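# Tip the crate slightly and slide card beneath it

## Task

Get the flat card sheet beneath the plastic crate so that clearly more than half of the sheet ends up under it. It is the sheet that must travel: the crate has to stay roughly at its starting spot and heading throughout, and the two may not shift together beyond a very small amount. Anything inside the crate must still be inside when you finish. Raise one side of the crate a little so the card can glide in without resistance; shoving a large part of the card under by force is a failure. The crate must never leave the table entirely, and while it is tipped it must not bump any other object on the table; either one is a failure. It is also a failure if the crate is still being held up at the end, so release it and pull the grippers away. The result must stay in place without the robot supporting it.

## Robot and tools

Robot: two arms, left_arm and right_arm, mounted facing each other across the table; left_arm's base is on the +y side. The names do not refer to sides of any image. Each arm's mount counts as part of that arm.

World frame: origin at the table centre, +z up, table surface at z = +0.020 m. Result lines give each gripper's end_effector_position (m), end_effector_quat_wxyz, and linear and angular velocities (m/s, rad/s) in this frame. The reported position can be off from the true one, more when an arm reaches far. Gripper frame: fingers point along its +x axis and close along its y axis; end_effector_position is the point between the finger pads, 3 to 4 cm short of the tips.

execute_actions(actions): actions is a list of actions, run in order; an empty list only returns state and images. Each action is 0.5 s (15 control steps of 1/30 s) and holds up to 15 rows; if fewer, the last row repeats to fill the action. Every row is a single list of 14 numbers covering both arms, each in [-1, 1]: left_arm dx, dy, dz, rx, ry, rz, opening, then right_arm dx, dy, dz, rx, ry, rz, opening. Send all 14 even if one arm is idle. dx..rz are offsets, not poses: every row in an action is measured from the gripper's measured pose at that action's start (for a call's first action, the last pose reported in this scene), expressed in the gripper's own axes, not added to the previous row. Scale: 1.0 equals 0.6 m of translation or 180 degrees; rx, ry, rz form one rotation vector. opening is absolute: +1 is fully open (0.088 m), empty fingers touch near -0.80, and values down to -1 add nothing. Allow about 0.5 s for a full close.

move(target, speed, blocking): target is one 14-number row laid out as above; its offsets are from the pose in this scene's most recent result that reports one, in gripper axes. Each gripper follows a straight path; all paths finish together, lasting 0.5 to 10 s (cut off at 10 s). speed is the top path speed in m/s, 0.002 to 0.5, default 0.25; rotation is capped at twice that in rad/s. Paths ignore obstacles and the other arm; grippers lag, drift and may exceed speed, especially with a nearly straight arm. Openings are sent when the move starts. Faster contact hits harder, and a target set deeper past contact pushes harder. With blocking=false the result comes after 0.5 s while motion continues; check with wait(0). Until a result shows the move has ended, execute_actions and new moves are refused, so call wait or stop first. The result adds a "move:" line: done, off_target, moving, held (a check blocked the last step) or fault; limits=paced means the pose was clipped, limits=held means some steps were blocked and the arm may then surge. It also lists each gripper's remaining distance to its pose.

wait(seconds): 0 to 10; the arms keep their last command, a running move continues and the wait ends early when it finishes. stop(): brakes a running move (needs room; fingers keep moving). zoom_image(camera, region): camera is cam_high, cam_low, cam_left_wrist or cam_right_wrist (all 504x504); region is [x0, y0, x1, y1] in pixels from the top-left, at most 504 by 504. finished_scene(scene): pass the current scene number; irreversible; reports success.

Control behaviour: each step the commanded pose is clipped to within 70 mm and 16 degrees of the measured pose, and position takes priority over orientation. After an action, an arm continues only to its last clipped pose, so large moves need several actions. Hand target lines show where the controller is currently driving. Joint friction can leave a gripper short of target or slightly tilted, and tiny commands may do nothing; check pose after each move and correct tilt. For an arm that should stay still, send the offset back to its wanted pose in the first call of a reply and zeros later, with its proper opening.

Gripping: grip_measured is the measured opening on the command scale; the last Joint positions value is the opening in metres. To keep hold, command clearly below grip_measured; lower squeezes harder (about 34 N per pad max). Readings may be off about 1 mm per gripper.

Other result lines: "pose unreachable" means the clearance check altered or blocked that arm's command. Step readings list positions at some steps; HELD with an arm label means that arm's row was partly held back. TORQUE FAULT: a joint hit its load limit (waist 18.2, shoulder 22.5, elbow 22.4, wrist pitch 5.92, wrist yaw 5.9, wrist roll 5.54 N m), the arm halts 10 s and the rest of the call is skipped. MOTOR HOT appears from 50 °C; at 95 °C an OVER-TEMPERATURE FAULT holds the arm, and if it does not cool within 30 to 60 s it loses power and goes limp. Holding loads, including while you think, heats motors. The robot holds your last command while you think.

Avoid: arms colliding or pressing on each other, dropping or knocking anything off the table, fast or hard contact, lifting the crate fully, tipping it into other objects, and forcing the card. A workable order: one arm tips one edge of the crate slightly while its far edge stays on the table, the other arm slides the card in flat, the crate is lowered gently, then both grippers open and move away. Loose objects may occasionally be nudged by outside pushes.

Each tool is called after "Emit:" as a command line: name --argument value for each argument, lists and objects as JSON in quotes; but a table of rows of numbers goes row by row, as --pt "numbers of a row", without its own name.

## Session

Emit:
execute_actions --actions '[]'

Scene clock: 0.00 s.
left_arm: end_effector_position=(+0.2500, +0.4974, +0.1989) grip_measured=+0.825 end_effector_quat_wxyz=(+0.808, -0.382, +0.218, -0.392) end_effector_velocity=(-0.000, -0.000, -0.001) end_effector_angular_velocity=(-0.015, +0.025, +0.006) | right_arm: end_effector_position=(-0.2462, -0.3247, +0.2664) grip_measured=+0.848 end_effector_quat_wxyz=(+0.236, -0.455, -0.018, +0.858) end_effector_velocity=(+0.003, -0.001, -0.003) end_effector_angular_velocity=(-0.014, -0.005, -0.004)
Joint positions: left_arm=[ 1.545  1.649  0.106  1.338  1.308 -0.711  0.079] | right_arm=[ 0.911  1.621  1.119 -0.395  0.15  -0.212  0.081]
Joint velocities: left_arm=[-0.002 -0.002 -0.002 -0.007 -0.007 -0.022  0.   ] | right_arm=[-0.002 -0.002 -0.007 -0.007 -0.007  0.007  0.   ]
Heat: left arm: hottest waist 20 °C (+0.0 °C/min); right arm: hottest wrist pitch 21 °C (+0.0 °C/min).
Hand target (left_arm): +0.250, +0.497, +0.199; +0.808, -0.382, +0.218, -0.392
Hand target (right_arm): -0.246, -0.325, +0.266; +0.236, -0.455, -0.018, +0.858

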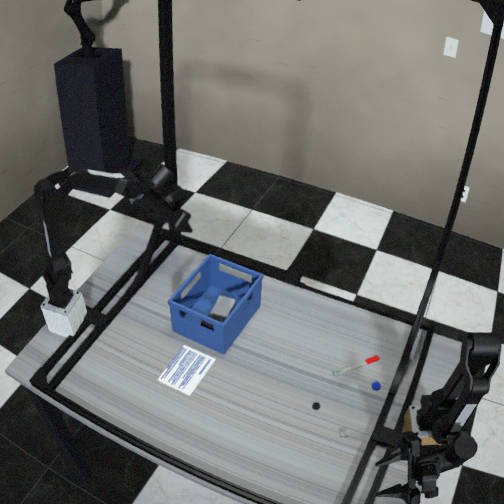

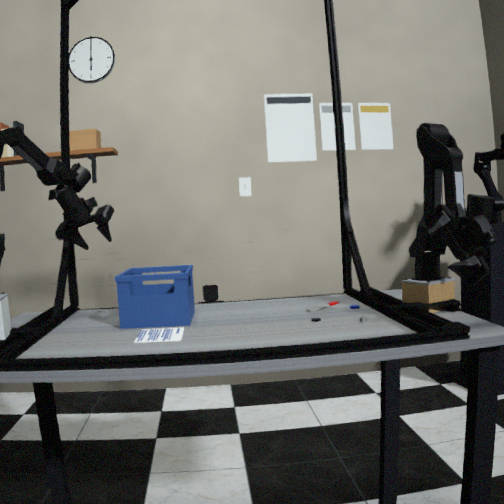

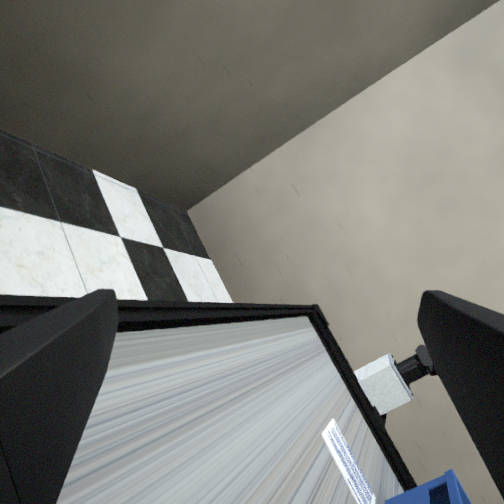

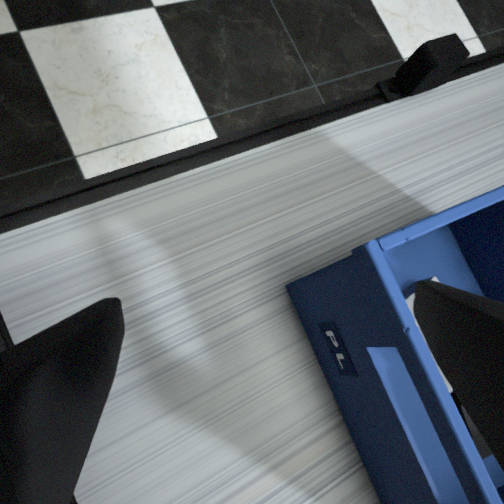

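Emit:
zoom_image --camera "cam_high" --region '[130, 230, 310, 410]'

Emit:
zoom_image --camera "cam_low" --region '[90, 240, 230, 360]'

Region (130, 230, 310, 410) of cam_high's 504x504 image, scaled by 2.800, with more detail than that image has.

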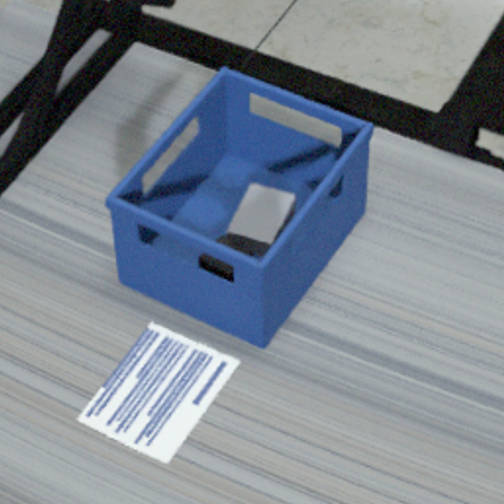

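Region (90, 240, 230, 360) of cam_low's 504x504 image, scaled by 3.600, with more detail than that image has; it fills the top 432 rows of this view, and the rest is white.

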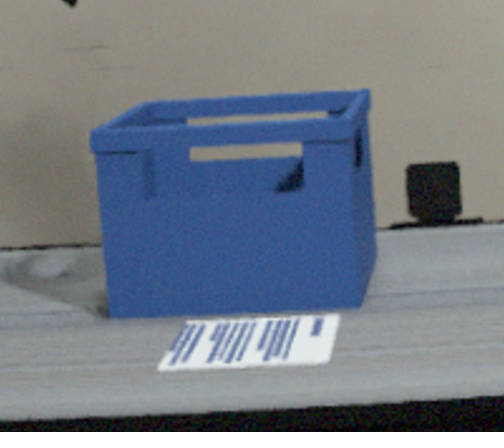

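Emit:
move --target '[0.267,-0.30,-0.362,0.358,0.326,-0.062,-1,-0.073,-0.334,-0.310,0.345,0.081,-0.144,1]'

Scene clock: 25.87 s.
left_arm: end_effector_position=(+0.1193, +0.2030, +0.2018) grip_measured=-0.807 end_effector_quat_wxyz=(+0.644, +0.289, +0.298, -0.643) end_effector_velocity=(-0.000, +0.003, -0.004) end_effector_angular_velocity=(+0.041, -0.007, +0.016) | right_arm: end_effector_position=(-0.0004, -0.2010, +0.2434) grip_measured=+1.000 end_effector_quat_wxyz=(+0.613, -0.354, +0.346, +0.616) end_effector_velocity=(+0.004, +0.000, -0.001) end_effector_angular_velocity=(-0.004, -0.005, -0.017)
Joint positions: left_arm=[ 0.039  1.507  0.88  -0.281  0.293  0.339  0.   ] | right_arm=[ 0.221  1.521  1.004 -0.554  0.197  0.33   0.088]
Joint velocities: left_arm=[-0.012  0.007  0.012 -0.037 -0.037 -0.007  0.   ] | right_arm=[-0.007  0.002  0.002 -0.007  0.007  0.007  0.   ]
Heat: left arm: hottest wrist pitch 22 °C (+4.6 °C/min); right arm: hottest shoulder 23 °C (+4.6 °C/min).
Hand target (left_arm): +0.120, +0.199, +0.203; +0.643, +0.292, +0.294, -0.644
Hand target (right_arm): -0.000, -0.199, +0.240; +0.613, -0.356, +0.352, +0.611
Off the commanded pose (left_arm): 0.004 m, 1 deg.
Off the commanded pose (right_arm): 0.003 m, 1 deg.
move: done
camera_calibration (this result's frames):
cam_left_wrist: T_world_to_cam=[[-0.996695, -0.0194109, 0.0788762, 0.112045], [-0.0441571, 0.944495, -0.325545, -0.0929101], [-0.068179, -0.327952, -0.942231, 0.343459], [0, 0, 0, 1]] pos_world=[0.130989, 0.202566, 0.284534]
cam_right_wrist: T_world_to_cam=[[0.998657, -0.0329246, 0.0399966, -0.0118657], [-0.0262178, -0.9871, -0.157945, -0.135195], [0.0446809, 0.156684, -0.986638, 0.35696], [0, 0, 0, 1]] pos_world=[-0.00764407, -0.189772, 0.331311]

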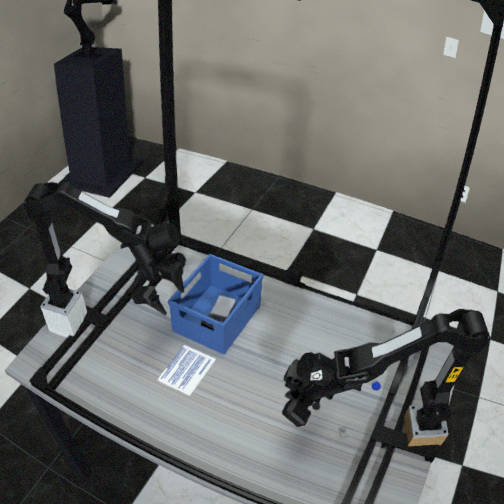

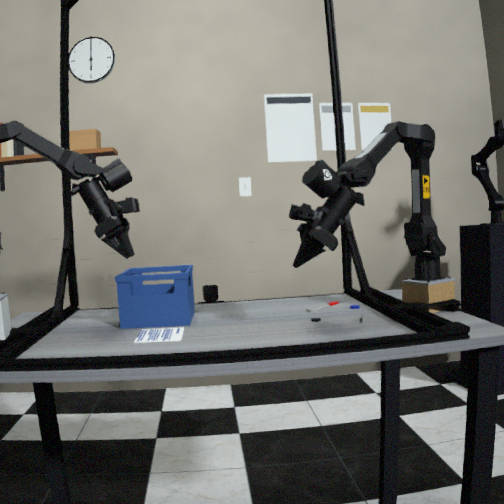

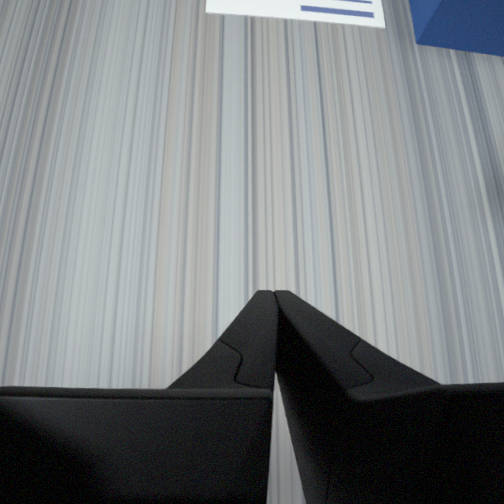

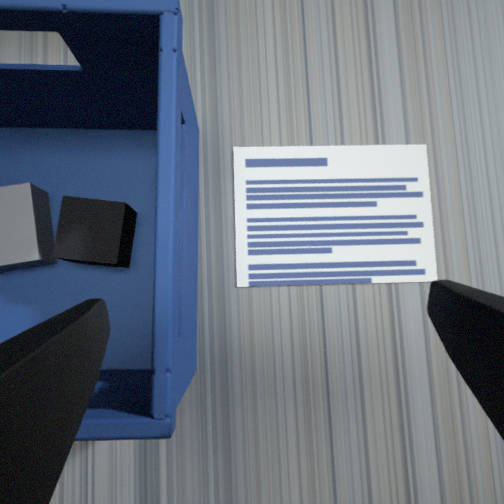

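Emit:
move --target '[0.446,0.027,0.241,0,0,0,-1,0.161,0.068,-0.081,0,0,0,1]' --speed 0.2

Scene clock: 36.47 s.
left_arm: end_effector_position=(+0.1346, -0.0799, +0.1009) grip_measured=-0.807 end_effector_quat_wxyz=(+0.644, +0.287, +0.293, -0.645) end_effector_velocity=(-0.004, +0.002, -0.012) end_effector_angular_velocity=(+0.032, -0.002, -0.008) | right_arm: end_effector_position=(-0.0434, -0.1849, +0.1538) grip_measured=+1.000 end_effector_quat_wxyz=(+0.619, -0.329, +0.342, +0.626) end_effector_velocity=(+0.002, -0.003, -0.002) end_effector_angular_velocity=(-0.013, -0.012, +0.020)
Joint positions: left_arm=[-0.16   2.696  2.259 -0.424  0.171  0.182  0.   ] | right_arm=[ 0.329  1.788  0.874 -0.125  0.25   0.436  0.088]
Joint velocities: left_arm=[-0.007  0.022  0.012 -0.022 -0.007  0.007  0.   ] | right_arm=[-0.002 -0.002 -0.007 -0.007 -0.007 -0.022  0.   ]
Heat: left arm: hottest elbow 23 °C (+4.9 °C/min); right arm: hottest elbow 24 °C (+4.9 °C/min).
Hand target (left_arm): +0.134, -0.081, +0.093; +0.643, +0.288, +0.298, -0.644
Hand target (right_arm): -0.041, -0.194, +0.136; +0.613, -0.353, +0.347, +0.616
Off the commanded pose (left_arm): 0.007 m, 1 deg.
Off the commanded pose (right_arm): 0.021 m, 3 deg.
move: off_target (right_arm)
camera_calibration (this result's frames):
cam_left_wrist: T_world_to_cam=[[-0.996874, -0.0154055, 0.0774873, 0.130243], [-0.0406178, 0.94119, -0.335427, 0.142392], [-0.0677629, -0.337526, -0.938874, 0.155508], [0, 0, 0, 1]] pos_world=[0.146157, -0.079523, 0.183672]
cam_right_wrist: T_world_to_cam=[[0.999067, -0.0419606, 0.0102261, 0.0381178], [-0.0389985, -0.978223, -0.203862, -0.126419], [0.0185576, 0.203273, -0.978946, 0.274224], [0, 0, 0, 1]] pos_world=[-0.0481013, -0.177809, 0.242289]

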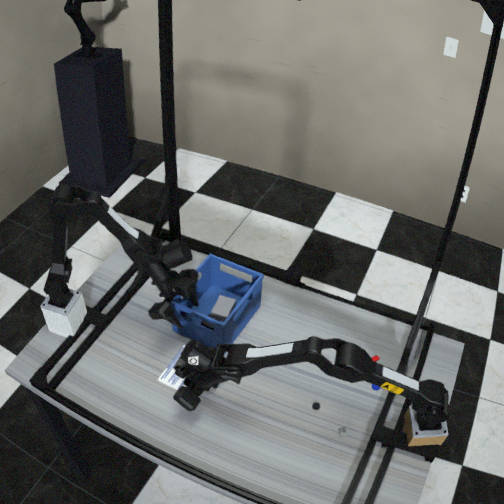

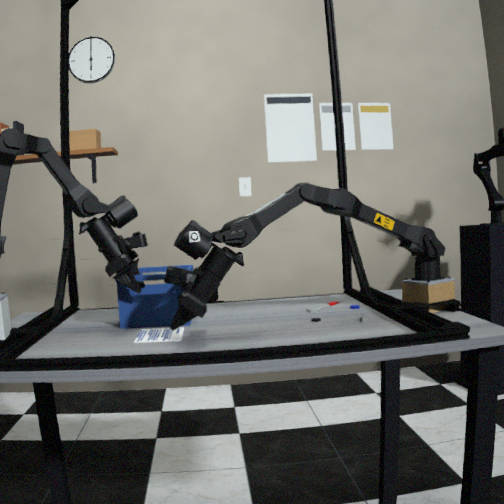

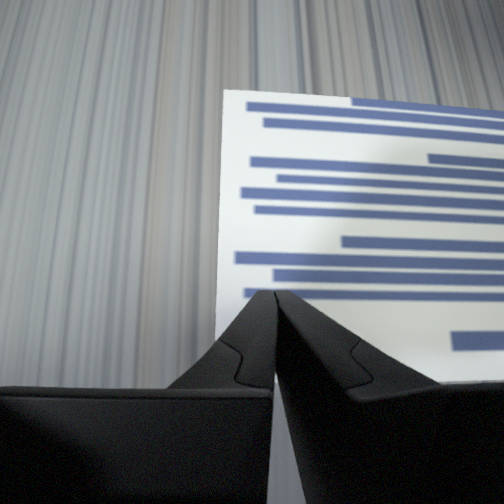

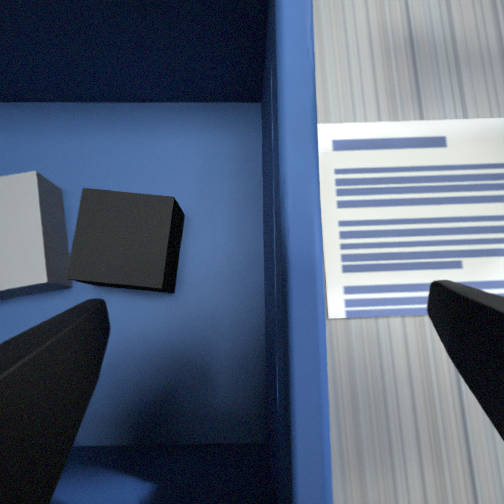

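Emit:
move --target '[-0.209,-0.083,0.088,0,0,0,1,-0.18,-0.06,-0.012,0,0,0,1]'

Scene clock: 48.63 s.
left_arm: end_effector_position=(+0.0869, -0.0398, +0.2229) grip_measured=+0.988 end_effector_quat_wxyz=(+0.641, +0.290, +0.295, -0.646) end_effector_velocity=(+0.001, +0.003, -0.003) end_effector_angular_velocity=(+0.015, -0.009, +0.017) | right_arm: end_effector_position=(-0.0067, -0.2478, +0.2408) grip_measured=+1.000 end_effector_quat_wxyz=(+0.620, -0.326, +0.342, +0.626) end_effector_velocity=(+0.003, -0.001, +0.001) end_effector_angular_velocity=(+0.001, -0.019, +0.012)
Joint positions: left_arm=[-0.232  2.348  2.103 -0.618  0.126  0.132  0.087] | right_arm=[ 0.321  1.333  0.812 -0.511  0.247  0.431  0.088]
Joint velocities: left_arm=[-0.002 -0.002 -0.007 -0.007 -0.022 -0.007  0.   ] | right_arm=[-0.002 -0.007 -0.002 -0.007  0.007 -0.022  0.   ]
Heat: left arm: hottest shoulder 25 °C (+6.2 °C/min); right arm: hottest elbow 24 °C (+3.7 °C/min).
Hand target (left_arm): +0.086, -0.037, +0.231; +0.644, +0.286, +0.294, -0.646
Hand target (right_arm): -0.005, -0.250, +0.240; +0.619, -0.329, +0.342, +0.626
Off the commanded pose (left_arm): 0.008 m, 1 deg.
Off the commanded pose (right_arm): 0.003 m, 0 deg.
move: done
camera_calibration (this result's frames):
cam_left_wrist: T_world_to_cam=[[-0.996913, -0.0106965, 0.0777869, 0.0739759], [-0.0356668, 0.944262, -0.327257, 0.141452], [-0.0699507, -0.329021, -0.941728, 0.281545], [0, 0, 0, 1]] pos_world=[0.0984869, -0.0401425, 0.305675]
cam_right_wrist: T_world_to_cam=[[0.998962, -0.0450192, 0.00697666, -0.00205991], [-0.0425774, -0.977093, -0.20851, -0.167419], [0.0162038, 0.207996, -0.977995, 0.372448], [0, 0, 0, 1]] pos_world=[-0.0111056, -0.241145, 0.329358]

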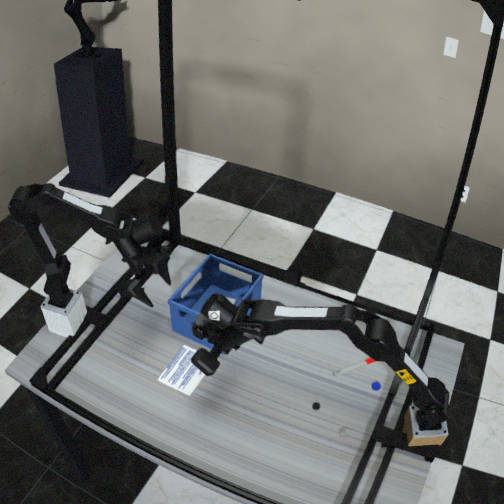

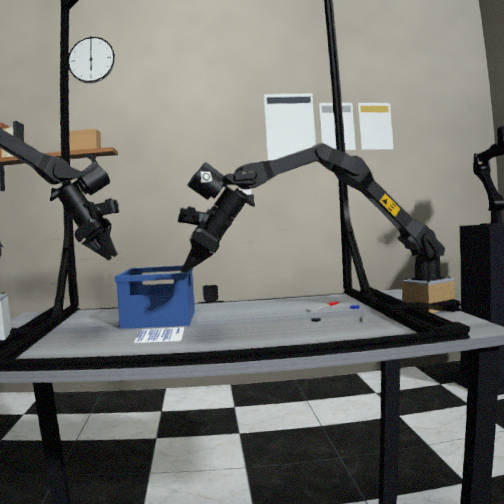

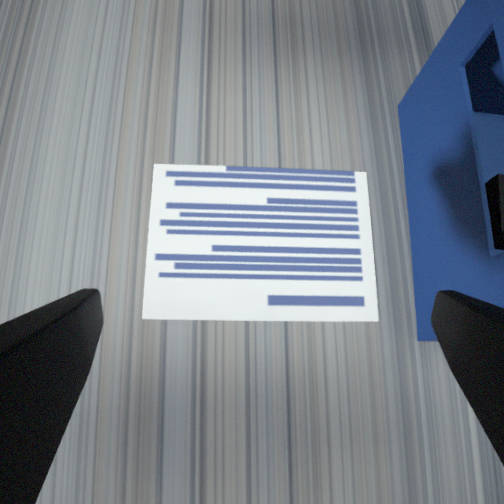

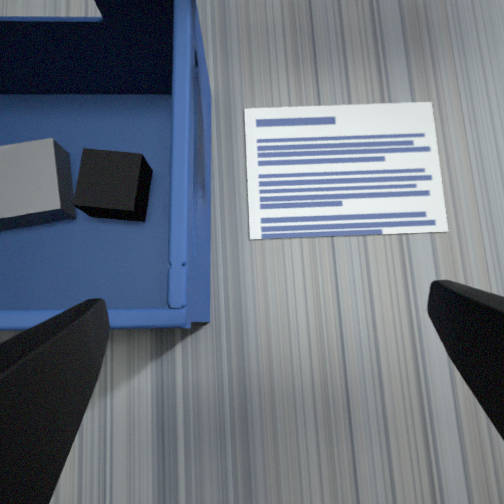

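Emit:
move --target '[-0.023,-0.167,0.063,0,-0.04,0,1,0.15,-0.265,0,0.509,0.227,-0.067,-1]' --speed 0.35

Scene clock: 57.53 s.
left_arm: end_effector_position=(-0.0128, -0.0589, +0.2429) grip_measured=+0.989 end_effector_quat_wxyz=(+0.653, +0.260, +0.264, -0.660) end_effector_velocity=(+0.005, +0.004, -0.003) end_effector_angular_velocity=(+0.022, -0.010, +0.023) | right_arm: end_effector_position=(+0.1504, -0.1985, +0.1660) grip_measured=-0.785 end_effector_quat_wxyz=(+0.580, -0.001, +0.815, +0.011) end_effector_velocity=(-0.001, +0.006, +0.003) end_effector_angular_velocity=(+0.025, +0.017, +0.003)
Joint positions: left_arm=[-0.431  2.325  2.086 -0.519 -0.003 -0.015  0.087] | right_arm=[-0.438  1.985  1.323 -0.989 -0.325  1.272  0.001]
Joint velocities: left_arm=[ 0.002 -0.002 -0.002 -0.022 -0.022 -0.007  0.   ] | right_arm=[-0.002  0.002  0.012  0.007 -0.022 -0.007 -0.001]
Heat: left arm: hottest shoulder 30 °C (+10.4 °C/min); right arm: hottest elbow 24 °C (+3.1 °C/min).
Hand target (left_arm): -0.013, -0.059, +0.259; +0.658, +0.248, +0.255, -0.663
Hand target (right_arm): +0.151, -0.199, +0.161; +0.577, -0.003, +0.817, +0.000
Off the commanded pose (left_arm): 0.016 m, 2 deg.
Off the commanded pose (right_arm): 0.004 m, 1 deg.
move: off_target (left_arm)
camera_calibration (this result's frames):
cam_left_wrist: T_world_to_cam=[[-0.996958, 0.0000746008, 0.0779344, -0.0265635], [-0.0323943, 0.909123, -0.415267, 0.181857], [-0.0708829, -0.416529, -0.906355, 0.273388], [0, 0, 0, 1]] pos_world=[-0.00121303, -0.0514546, 0.325376]
cam_right_wrist: T_world_to_cam=[[0.0132335, -0.999258, 0.0361705, -0.202255], [-0.757814, 0.0135766, 0.652329, 0.0331498], [-0.652336, -0.0360431, -0.757072, 0.301871], [0, 0, 0, 1]] pos_world=[0.22472, -0.191675, 0.214229]

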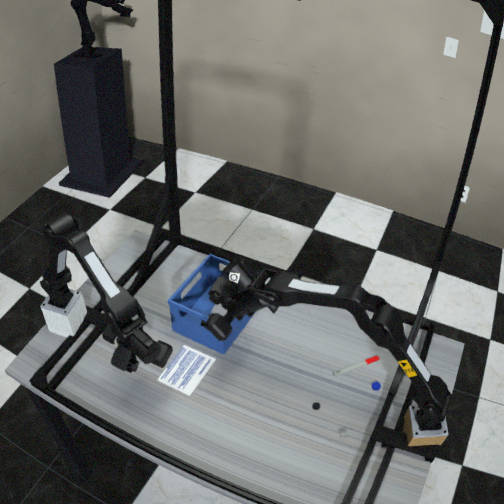

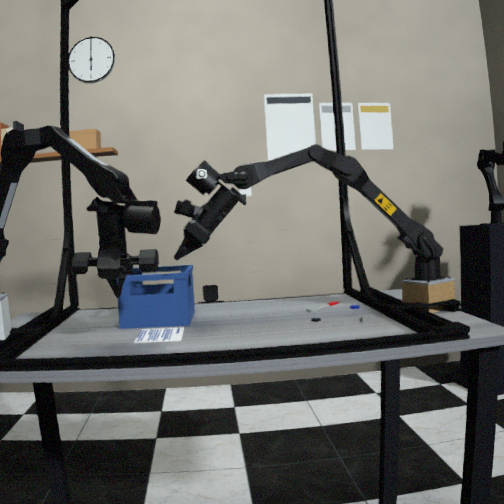

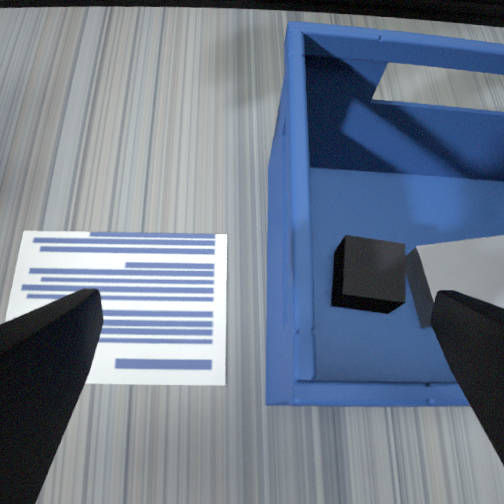

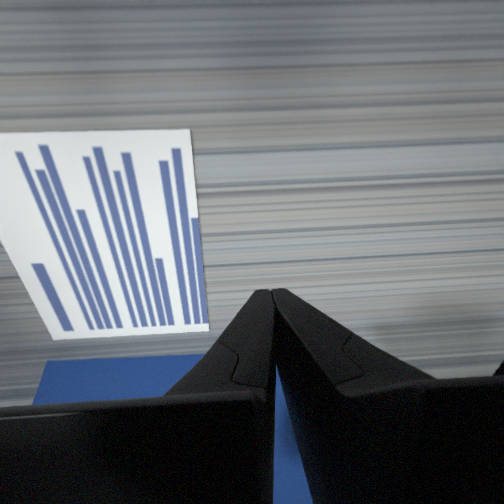

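Emit:
move --target '[0.075,-0.022,-0.043,0,0,0,0.2,0.084,0.138,0.038,0,0.085,0,-1]' --speed 0.1

Emit:
zoom_image --camera "cam_low" --region '[60, 160, 260, 360]'

Scene clock: 65.90 s.
left_arm: end_effector_position=(-0.0255, -0.0746, +0.2087) grip_measured=+0.200 end_effector_quat_wxyz=(+0.656, +0.252, +0.254, -0.665) end_effector_velocity=(-0.003, +0.002, -0.001) end_effector_angular_velocity=(+0.007, +0.000, +0.003) | right_arm: end_effector_position=(+0.1534, -0.1133, +0.1209) grip_measured=-0.785 end_effector_quat_wxyz=(+0.470, +0.002, +0.883, +0.018) end_effector_velocity=(-0.000, -0.002, +0.001) end_effector_angular_velocity=(-0.019, +0.027, -0.017)
Joint positions: left_arm=[-0.455  2.397  2.058 -0.393 -0.02  -0.027  0.049] | right_arm=[-0.47   2.433  1.799 -1.111 -0.57   1.195  0.001]
Joint velocities: left_arm=[-0.007 -0.002 -0.002 -0.007 -0.007 -0.007 -0.   ] | right_arm=[-0.007  0.007  0.007 -0.022 -0.022  0.007 -0.   ]
Heat: left arm: hottest shoulder 33 °C (+12.0 °C/min); right arm: hottest elbow 25 °C (+4.0 °C/min).
Hand target (left_arm): -0.027, -0.073, +0.193; +0.653, +0.260, +0.264, -0.660
Hand target (right_arm): +0.154, -0.115, +0.112; +0.466, -0.003, +0.885, +0.011
Off the commanded pose (left_arm): 0.015 m, 2 deg.
Off the commanded pose (right_arm): 0.009 m, 1 deg.
move: off_target (left_arm, right_arm)
camera_calibration (this result's frames):
cam_left_wrist: T_world_to_cam=[[-0.99705, 0.00545975, 0.0765615, -0.0358579], [-0.0288408, 0.897727, -0.439608, 0.185789], [-0.0711314, -0.440519, -0.894921, 0.230764], [0, 0, 0, 1]] pos_world=[-0.0139793, -0.0649361, 0.290935]
cam_right_wrist: T_world_to_cam=[[0.0255595, -0.999532, 0.0167977, -0.115132], [-0.566353, -0.000632017, 0.824162, 0.0119216], [-0.823766, -0.0305786, -0.566105, 0.276688], [0, 0, 0, 1]] pos_world=[0.237621, -0.10661, 0.148743]

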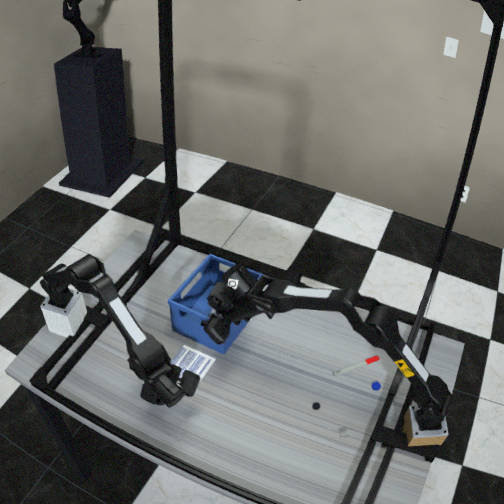

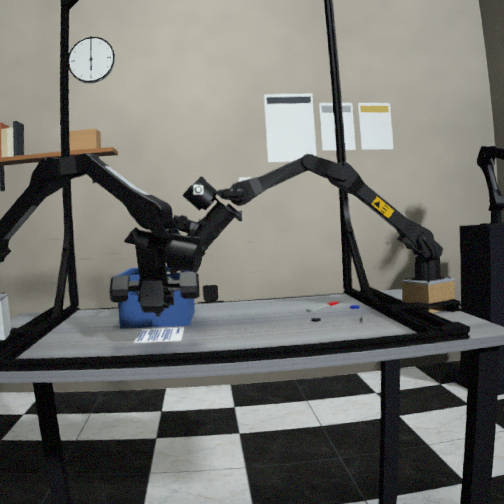

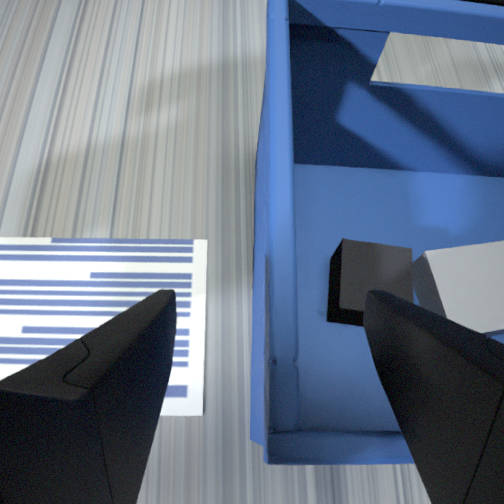

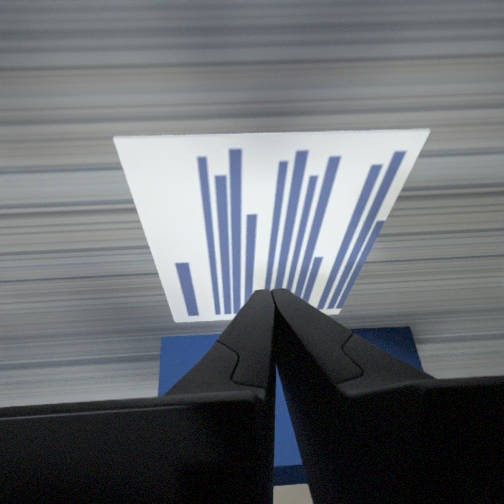

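Region (60, 160, 260, 360) of cam_low's 504x504 image, scaled by 2.520, with more detail than that image has.

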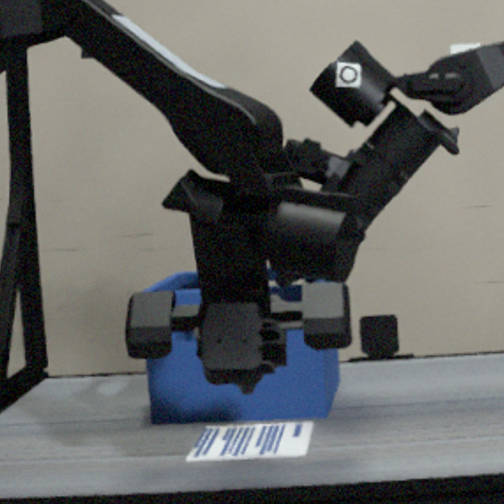

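Emit:
move --target '[0.057,-0.007,-0.038,0,0,0,0.2,0.08,0,0.03,0,0,0,-1]' --speed 0.06

Emit:
zoom_image --camera "cam_high" --region '[110, 230, 310, 430]'

Scene clock: 70.00 s.
left_arm: end_effector_position=(-0.0286, -0.0862, +0.1900) grip_measured=+0.200 end_effector_quat_wxyz=(+0.660, +0.240, +0.242, -0.669) end_effector_velocity=(+0.002, +0.001, -0.004) end_effector_angular_velocity=(+0.012, -0.009, +0.019) | right_arm: end_effector_position=(+0.1443, -0.1060, +0.0829) grip_measured=-0.785 end_effector_quat_wxyz=(+0.474, +0.009, +0.880, +0.033) end_effector_velocity=(+0.003, +0.003, +0.002) end_effector_angular_velocity=(+0.018, +0.003, -0.002)
Joint positions: left_arm=[-0.46   2.446  2.048 -0.298 -0.024 -0.029  0.049] | right_arm=[-0.445  2.49   1.745 -0.951 -0.573  1.222  0.001]
Joint velocities: left_arm=[-0.002  0.002 -0.002 -0.007 -0.022 -0.007 -0.   ] | right_arm=[-0.007 -0.002  0.002  0.007 -0.007 -0.007 -0.   ]
Heat: left arm: hottest shoulder 33 °C (+12.0 °C/min); right arm: hottest shoulder 25 °C (+3.0 °C/min).
Hand target (left_arm): -0.030, -0.084, +0.169; +0.656, +0.252, +0.254, -0.665
Hand target (right_arm): +0.141, -0.112, +0.071; +0.470, +0.002, +0.883, +0.018
Off the commanded pose (left_arm): 0.021 m, 2 deg.
Off the commanded pose (right_arm): 0.013 m, 2 deg.
move: off_target (left_arm, right_arm)
camera_calibration (this result's frames):
cam_left_wrist: T_world_to_cam=[[-0.996978, 0.0087957, 0.077191, -0.0372881], [-0.028732, 0.881384, -0.471526, 0.19257], [-0.0721823, -0.472318, -0.878467, 0.202756], [0, 0, 0, 1]] pos_world=[-0.0170072, -0.073635, 0.271794]
cam_right_wrist: T_world_to_cam=[[0.0276761, -0.999503, -0.0150703, -0.104579], [-0.574431, -0.0282405, 0.818066, 0.0368211], [-0.818085, -0.0139841, -0.574927, 0.249503], [0, 0, 0, 1]] pos_world=[0.22816, -0.0999982, 0.111748]

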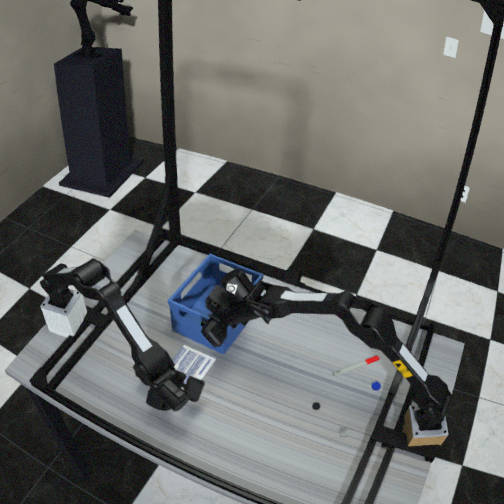

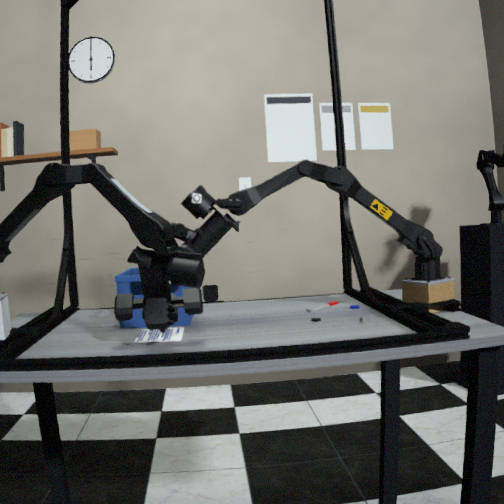

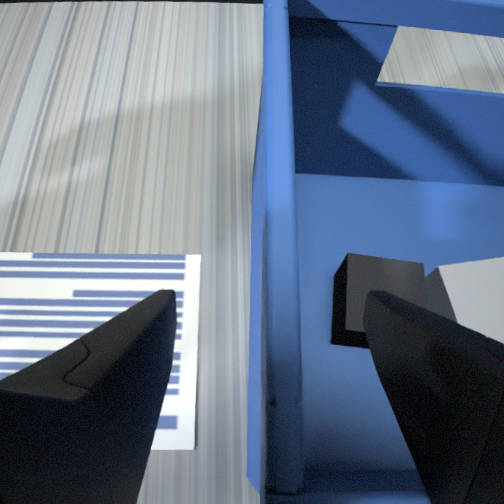

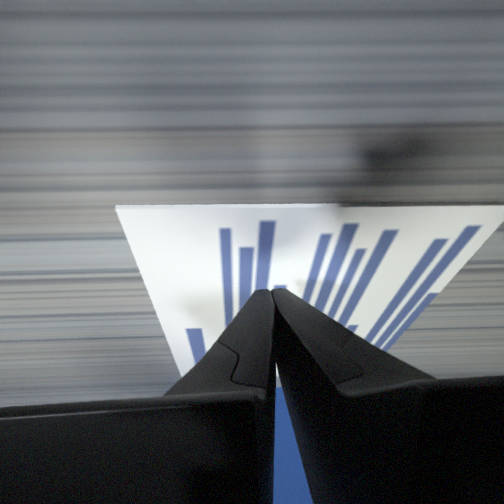

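Region (110, 230, 310, 430) of cam_high's 504x504 image, scaled by 2.520, with more detail than that image has.

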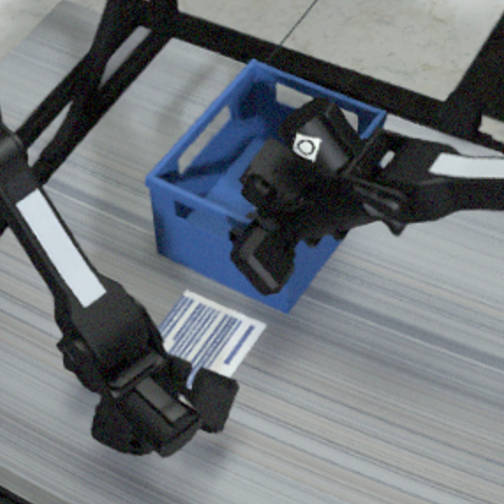

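Emit:
move --target '[0,0,0,0,0,0,-1,0.051,-0.03,0.015,0,0,-0.015,-1]' --speed 0.05

Scene clock: 72.93 s.
left_arm: end_effector_position=(-0.0298, -0.0862, +0.1896) grip_measured=-0.635 end_effector_quat_wxyz=(+0.657, +0.242, +0.241, -0.672) end_effector_velocity=(+0.003, +0.000, +0.001) end_effector_angular_velocity=(+0.003, +0.012, +0.022) | right_arm: end_effector_position=(+0.1381, -0.1143, +0.0659) grip_measured=-0.785 end_effector_quat_wxyz=(+0.477, -0.000, +0.878, +0.034) end_effector_velocity=(+0.000, +0.001, +0.001) end_effector_angular_velocity=(+0.021, +0.004, +0.015)
Joint positions: left_arm=[-0.46   2.447  2.048 -0.297 -0.019 -0.024  0.008] | right_arm=[-0.434  2.499  1.687 -0.892 -0.564  1.217  0.001]
Joint velocities: left_arm=[ 0.002 -0.002  0.002 -0.007 -0.007 -0.022 -0.   ] | right_arm=[-0.002 -0.002 -0.002  0.007 -0.007 -0.022 -0.   ]
Heat: left arm: hottest shoulder 33 °C (+12.0 °C/min); right arm: hottest shoulder 25 °C (+3.0 °C/min).
Hand target (left_arm): -0.028, -0.086, +0.190; +0.660, +0.240, +0.242, -0.669
Hand target (right_arm): +0.135, -0.122, +0.052; +0.475, -0.012, +0.880, +0.022
Off the commanded pose (left_arm): 0.001 m, 0 deg.
Off the commanded pose (right_arm): 0.017 m, 2 deg.
move: off_target (right_arm)
camera_calibration (this result's frames):
cam_left_wrist: T_world_to_cam=[[-0.996971, 0.0164388, 0.076018, -0.0375487], [-0.0213867, 0.881783, -0.47117, 0.192526], [-0.0747769, -0.471368, -0.878761, 0.202363], [0, 0, 0, 1]] pos_world=[-0.0181854, -0.0737614, 0.271396]
cam_right_wrist: T_world_to_cam=[[0.0444058, -0.998982, -0.00799637, -0.115672], [-0.57897, -0.0322573, 0.81471, 0.0473421], [-0.814138, -0.0315482, -0.579813, 0.232292], [0, 0, 0, 1]] pos_world=[0.221664, -0.106699, 0.095191]

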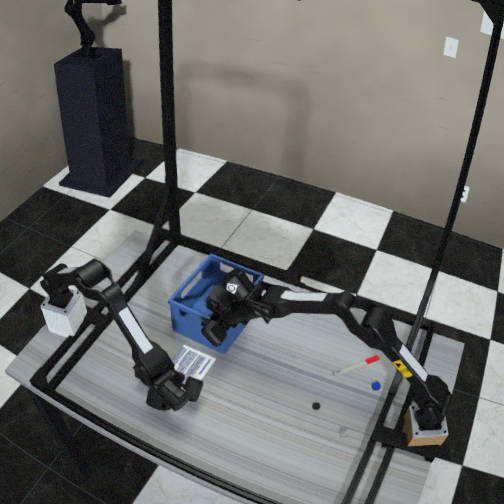

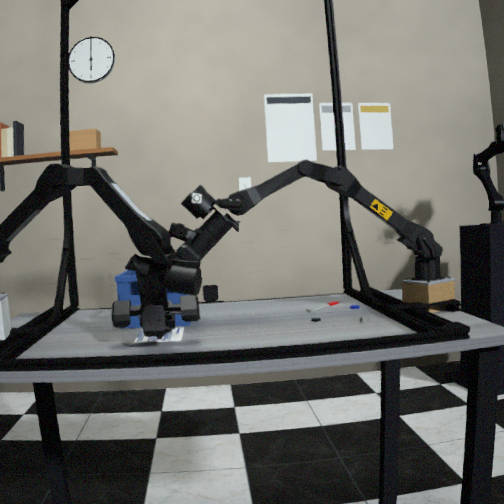

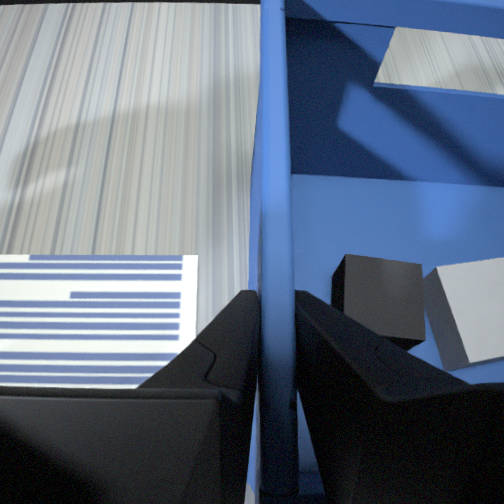

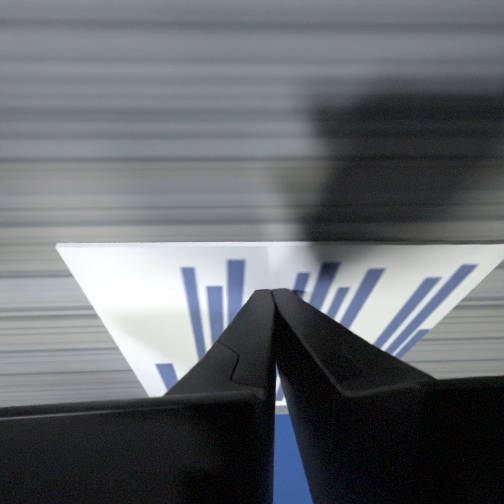

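Emit:
move --target '[-0.037,-0.02,0.045,0.026,0,0.021,-1,0.046,-0.01,0.007,0,0,0,-1]' --speed 0.03

Emit:
zoom_image --camera "cam_low" --region '[90, 240, 230, 360]'

Scene clock: 79.03 s.
left_arm: end_effector_position=(-0.0395, -0.0809, +0.2029) grip_measured=-0.631 end_effector_quat_wxyz=(+0.665, +0.283, +0.228, -0.653) end_effector_velocity=(-0.000, +0.002, +0.001) end_effector_angular_velocity=(+0.012, -0.011, -0.002) | right_arm: end_effector_position=(+0.1325, -0.1083, +0.0610) grip_measured=-0.785 end_effector_quat_wxyz=(+0.471, +0.016, +0.880, +0.052) end_effector_velocity=(+0.000, -0.000, +0.000) end_effector_angular_velocity=(+0.000, +0.007, -0.009)
Joint positions: left_arm=[-0.497  2.447  2.129 -0.425 -0.107  0.007  0.008] | right_arm=[-0.425  2.493  1.647 -0.803 -0.59   1.238  0.001]
Joint velocities: left_arm=[-0.002 -0.002  0.007 -0.022 -0.007  0.007 -0.   ] | right_arm=[-0.002 -0.002 -0.007  0.007 -0.007  0.007 -0.   ]
Heat: left arm: hottest shoulder 34 °C (+13.2 °C/min); right arm: hottest shoulder 26 °C (+3.0 °C/min).
Hand target (left_arm): -0.042, -0.086, +0.225; +0.669, +0.275, +0.206, -0.659
Hand target (right_arm): +0.127, -0.120, +0.041; +0.477, -0.001, +0.879, +0.034
Off the commanded pose (left_arm): 0.022 m, 3 deg.
Off the commanded pose (right_arm): 0.024 m, 3 deg.
move: off_target (left_arm, right_arm)
camera_calibration (this result's frames):
cam_left_wrist: T_world_to_cam=[[-0.999949, 0.00564169, -0.00836387, -0.032191], [0.00870997, 0.901112, -0.433499, 0.189072], [0.00509111, -0.43355, -0.901115, 0.226614], [0, 0, 0, 1]] pos_world=[-0.0349898, -0.0719453, 0.285899]
cam_right_wrist: T_world_to_cam=[[0.0322704, -0.997889, -0.0563495, -0.104787], [-0.569751, -0.0646879, 0.819268, 0.0432244], [-0.821184, 0.00566709, -0.570636, 0.229519], [0, 0, 0, 1]] pos_world=[0.216486, -0.10307, 0.0896547]

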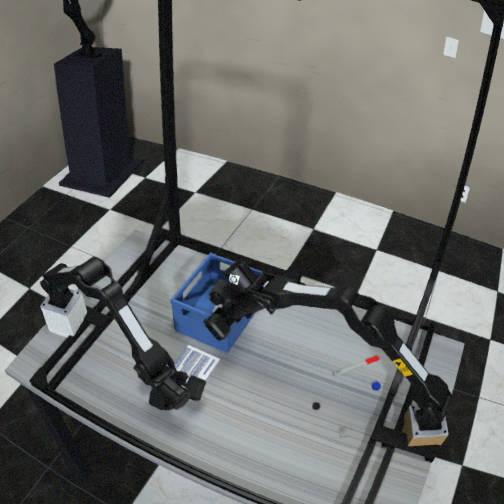

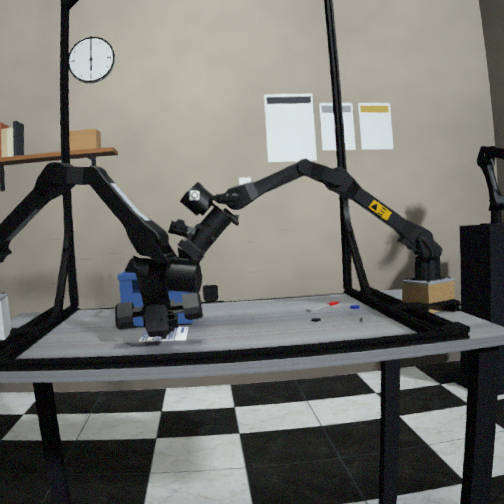

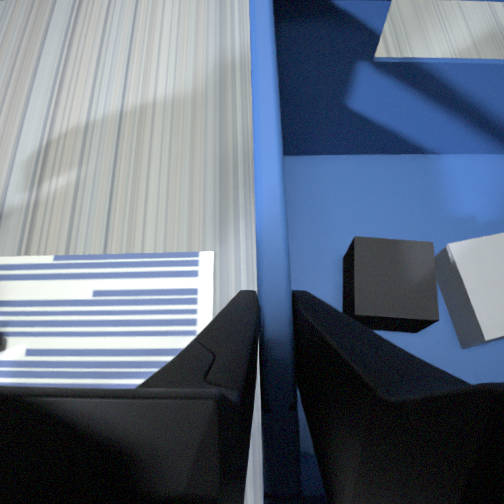

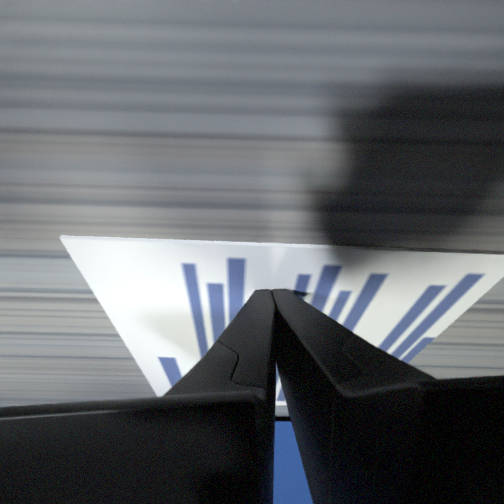

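Region (90, 240, 230, 360) of cam_low's 504x504 image, scaled by 3.600, with more detail than that image has; it fills the top 432 rows of this view, and the rest is white.

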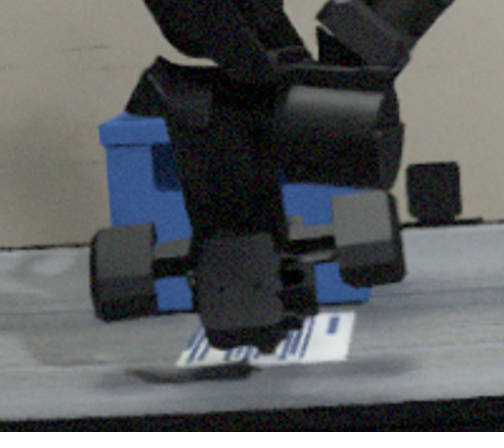

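Emit:
move --target '[-0.024,-0.008,0.046,0.006,-0.017,0.005,-1,0.017,-0.035,0.011,0,0,-0.015,-1]' --speed 0.03

Emit:
zoom_image --camera "cam_low" --region '[90, 240, 230, 360]'

Scene clock: 82.87 s.
left_arm: end_effector_position=(-0.0413, -0.0798, +0.2056) grip_measured=-0.628 end_effector_quat_wxyz=(+0.667, +0.291, +0.229, -0.647) end_effector_velocity=(+0.004, -0.002, +0.005) end_effector_angular_velocity=(-0.009, -0.030, +0.019) | right_arm: end_effector_position=(+0.1318, -0.1138, +0.0621) grip_measured=-0.785 end_effector_quat_wxyz=(+0.468, +0.009, +0.882, +0.062) end_effector_velocity=(-0.003, -0.003, +0.000) end_effector_angular_velocity=(+0.002, +0.009, +0.020)
Joint positions: left_arm=[-0.505  2.452  2.156 -0.461 -0.127  0.008  0.008] | right_arm=[-0.429  2.479  1.621 -0.8   -0.598  1.206  0.001]
Joint velocities: left_arm=[-0.002  0.002  0.017 -0.007 -0.037  0.007  0.   ] | right_arm=[ 0.002 -0.002 -0.007 -0.007 -0.007 -0.022 -0.   ]
Heat: left arm: hottest shoulder 35 °C (+13.0 °C/min); right arm: hottest shoulder 27 °C (+4.0 °C/min).
Hand target (left_arm): -0.046, -0.088, +0.233; +0.673, +0.273, +0.202, -0.657
Hand target (right_arm): +0.132, -0.128, +0.047; +0.472, -0.005, +0.880, +0.041
Off the commanded pose (left_arm): 0.029 m, 4 deg.
Off the commanded pose (right_arm): 0.021 m, 3 deg.
move: off_target (left_arm, right_arm)
camera_calibration (this result's frames):
cam_left_wrist: T_world_to_cam=[[-0.999734, -0.000507774, -0.0230512, -0.0314728], [0.0092712, 0.906519, -0.422062, 0.18737], [0.0211107, -0.422164, -0.906274, 0.232174], [0, 0, 0, 1]] pos_world=[-0.038103, -0.0718556, 0.28877]
cam_right_wrist: T_world_to_cam=[[0.0544545, -0.996228, -0.0675652, -0.11222], [-0.562359, -0.086512, 0.822355, 0.0379598], [-0.825098, -0.00678506, -0.564949, 0.228293], [0, 0, 0, 1]] pos_world=[0.215822, -0.106963, 0.090175]

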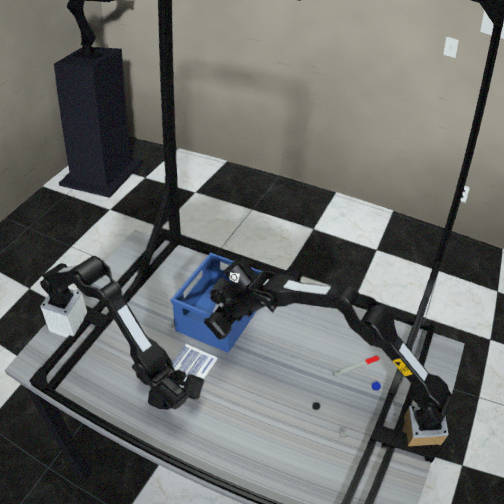

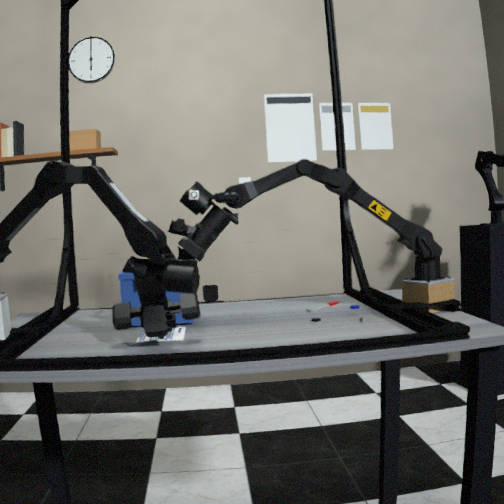

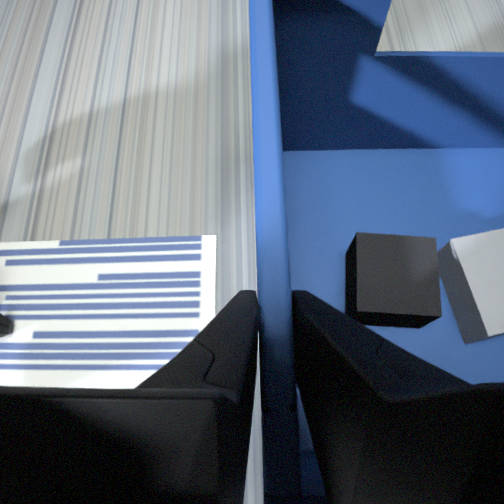

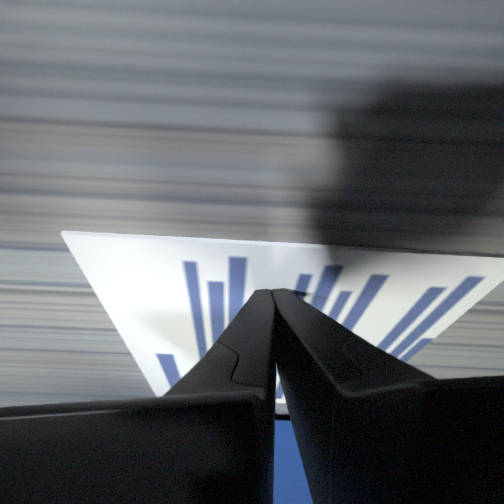

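Region (90, 240, 230, 360) of cam_low's 504x504 image, scaled by 3.600, with more detail than that image has; it fills the top 432 rows of this view, and the rest is white.

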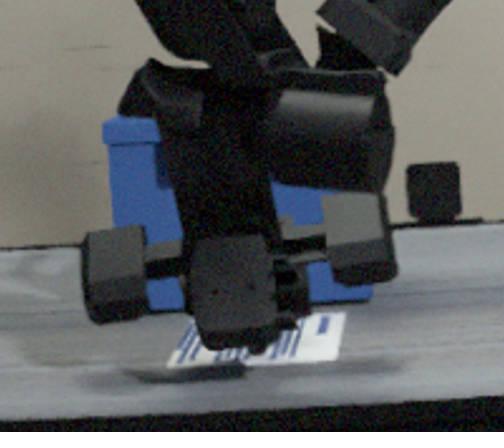

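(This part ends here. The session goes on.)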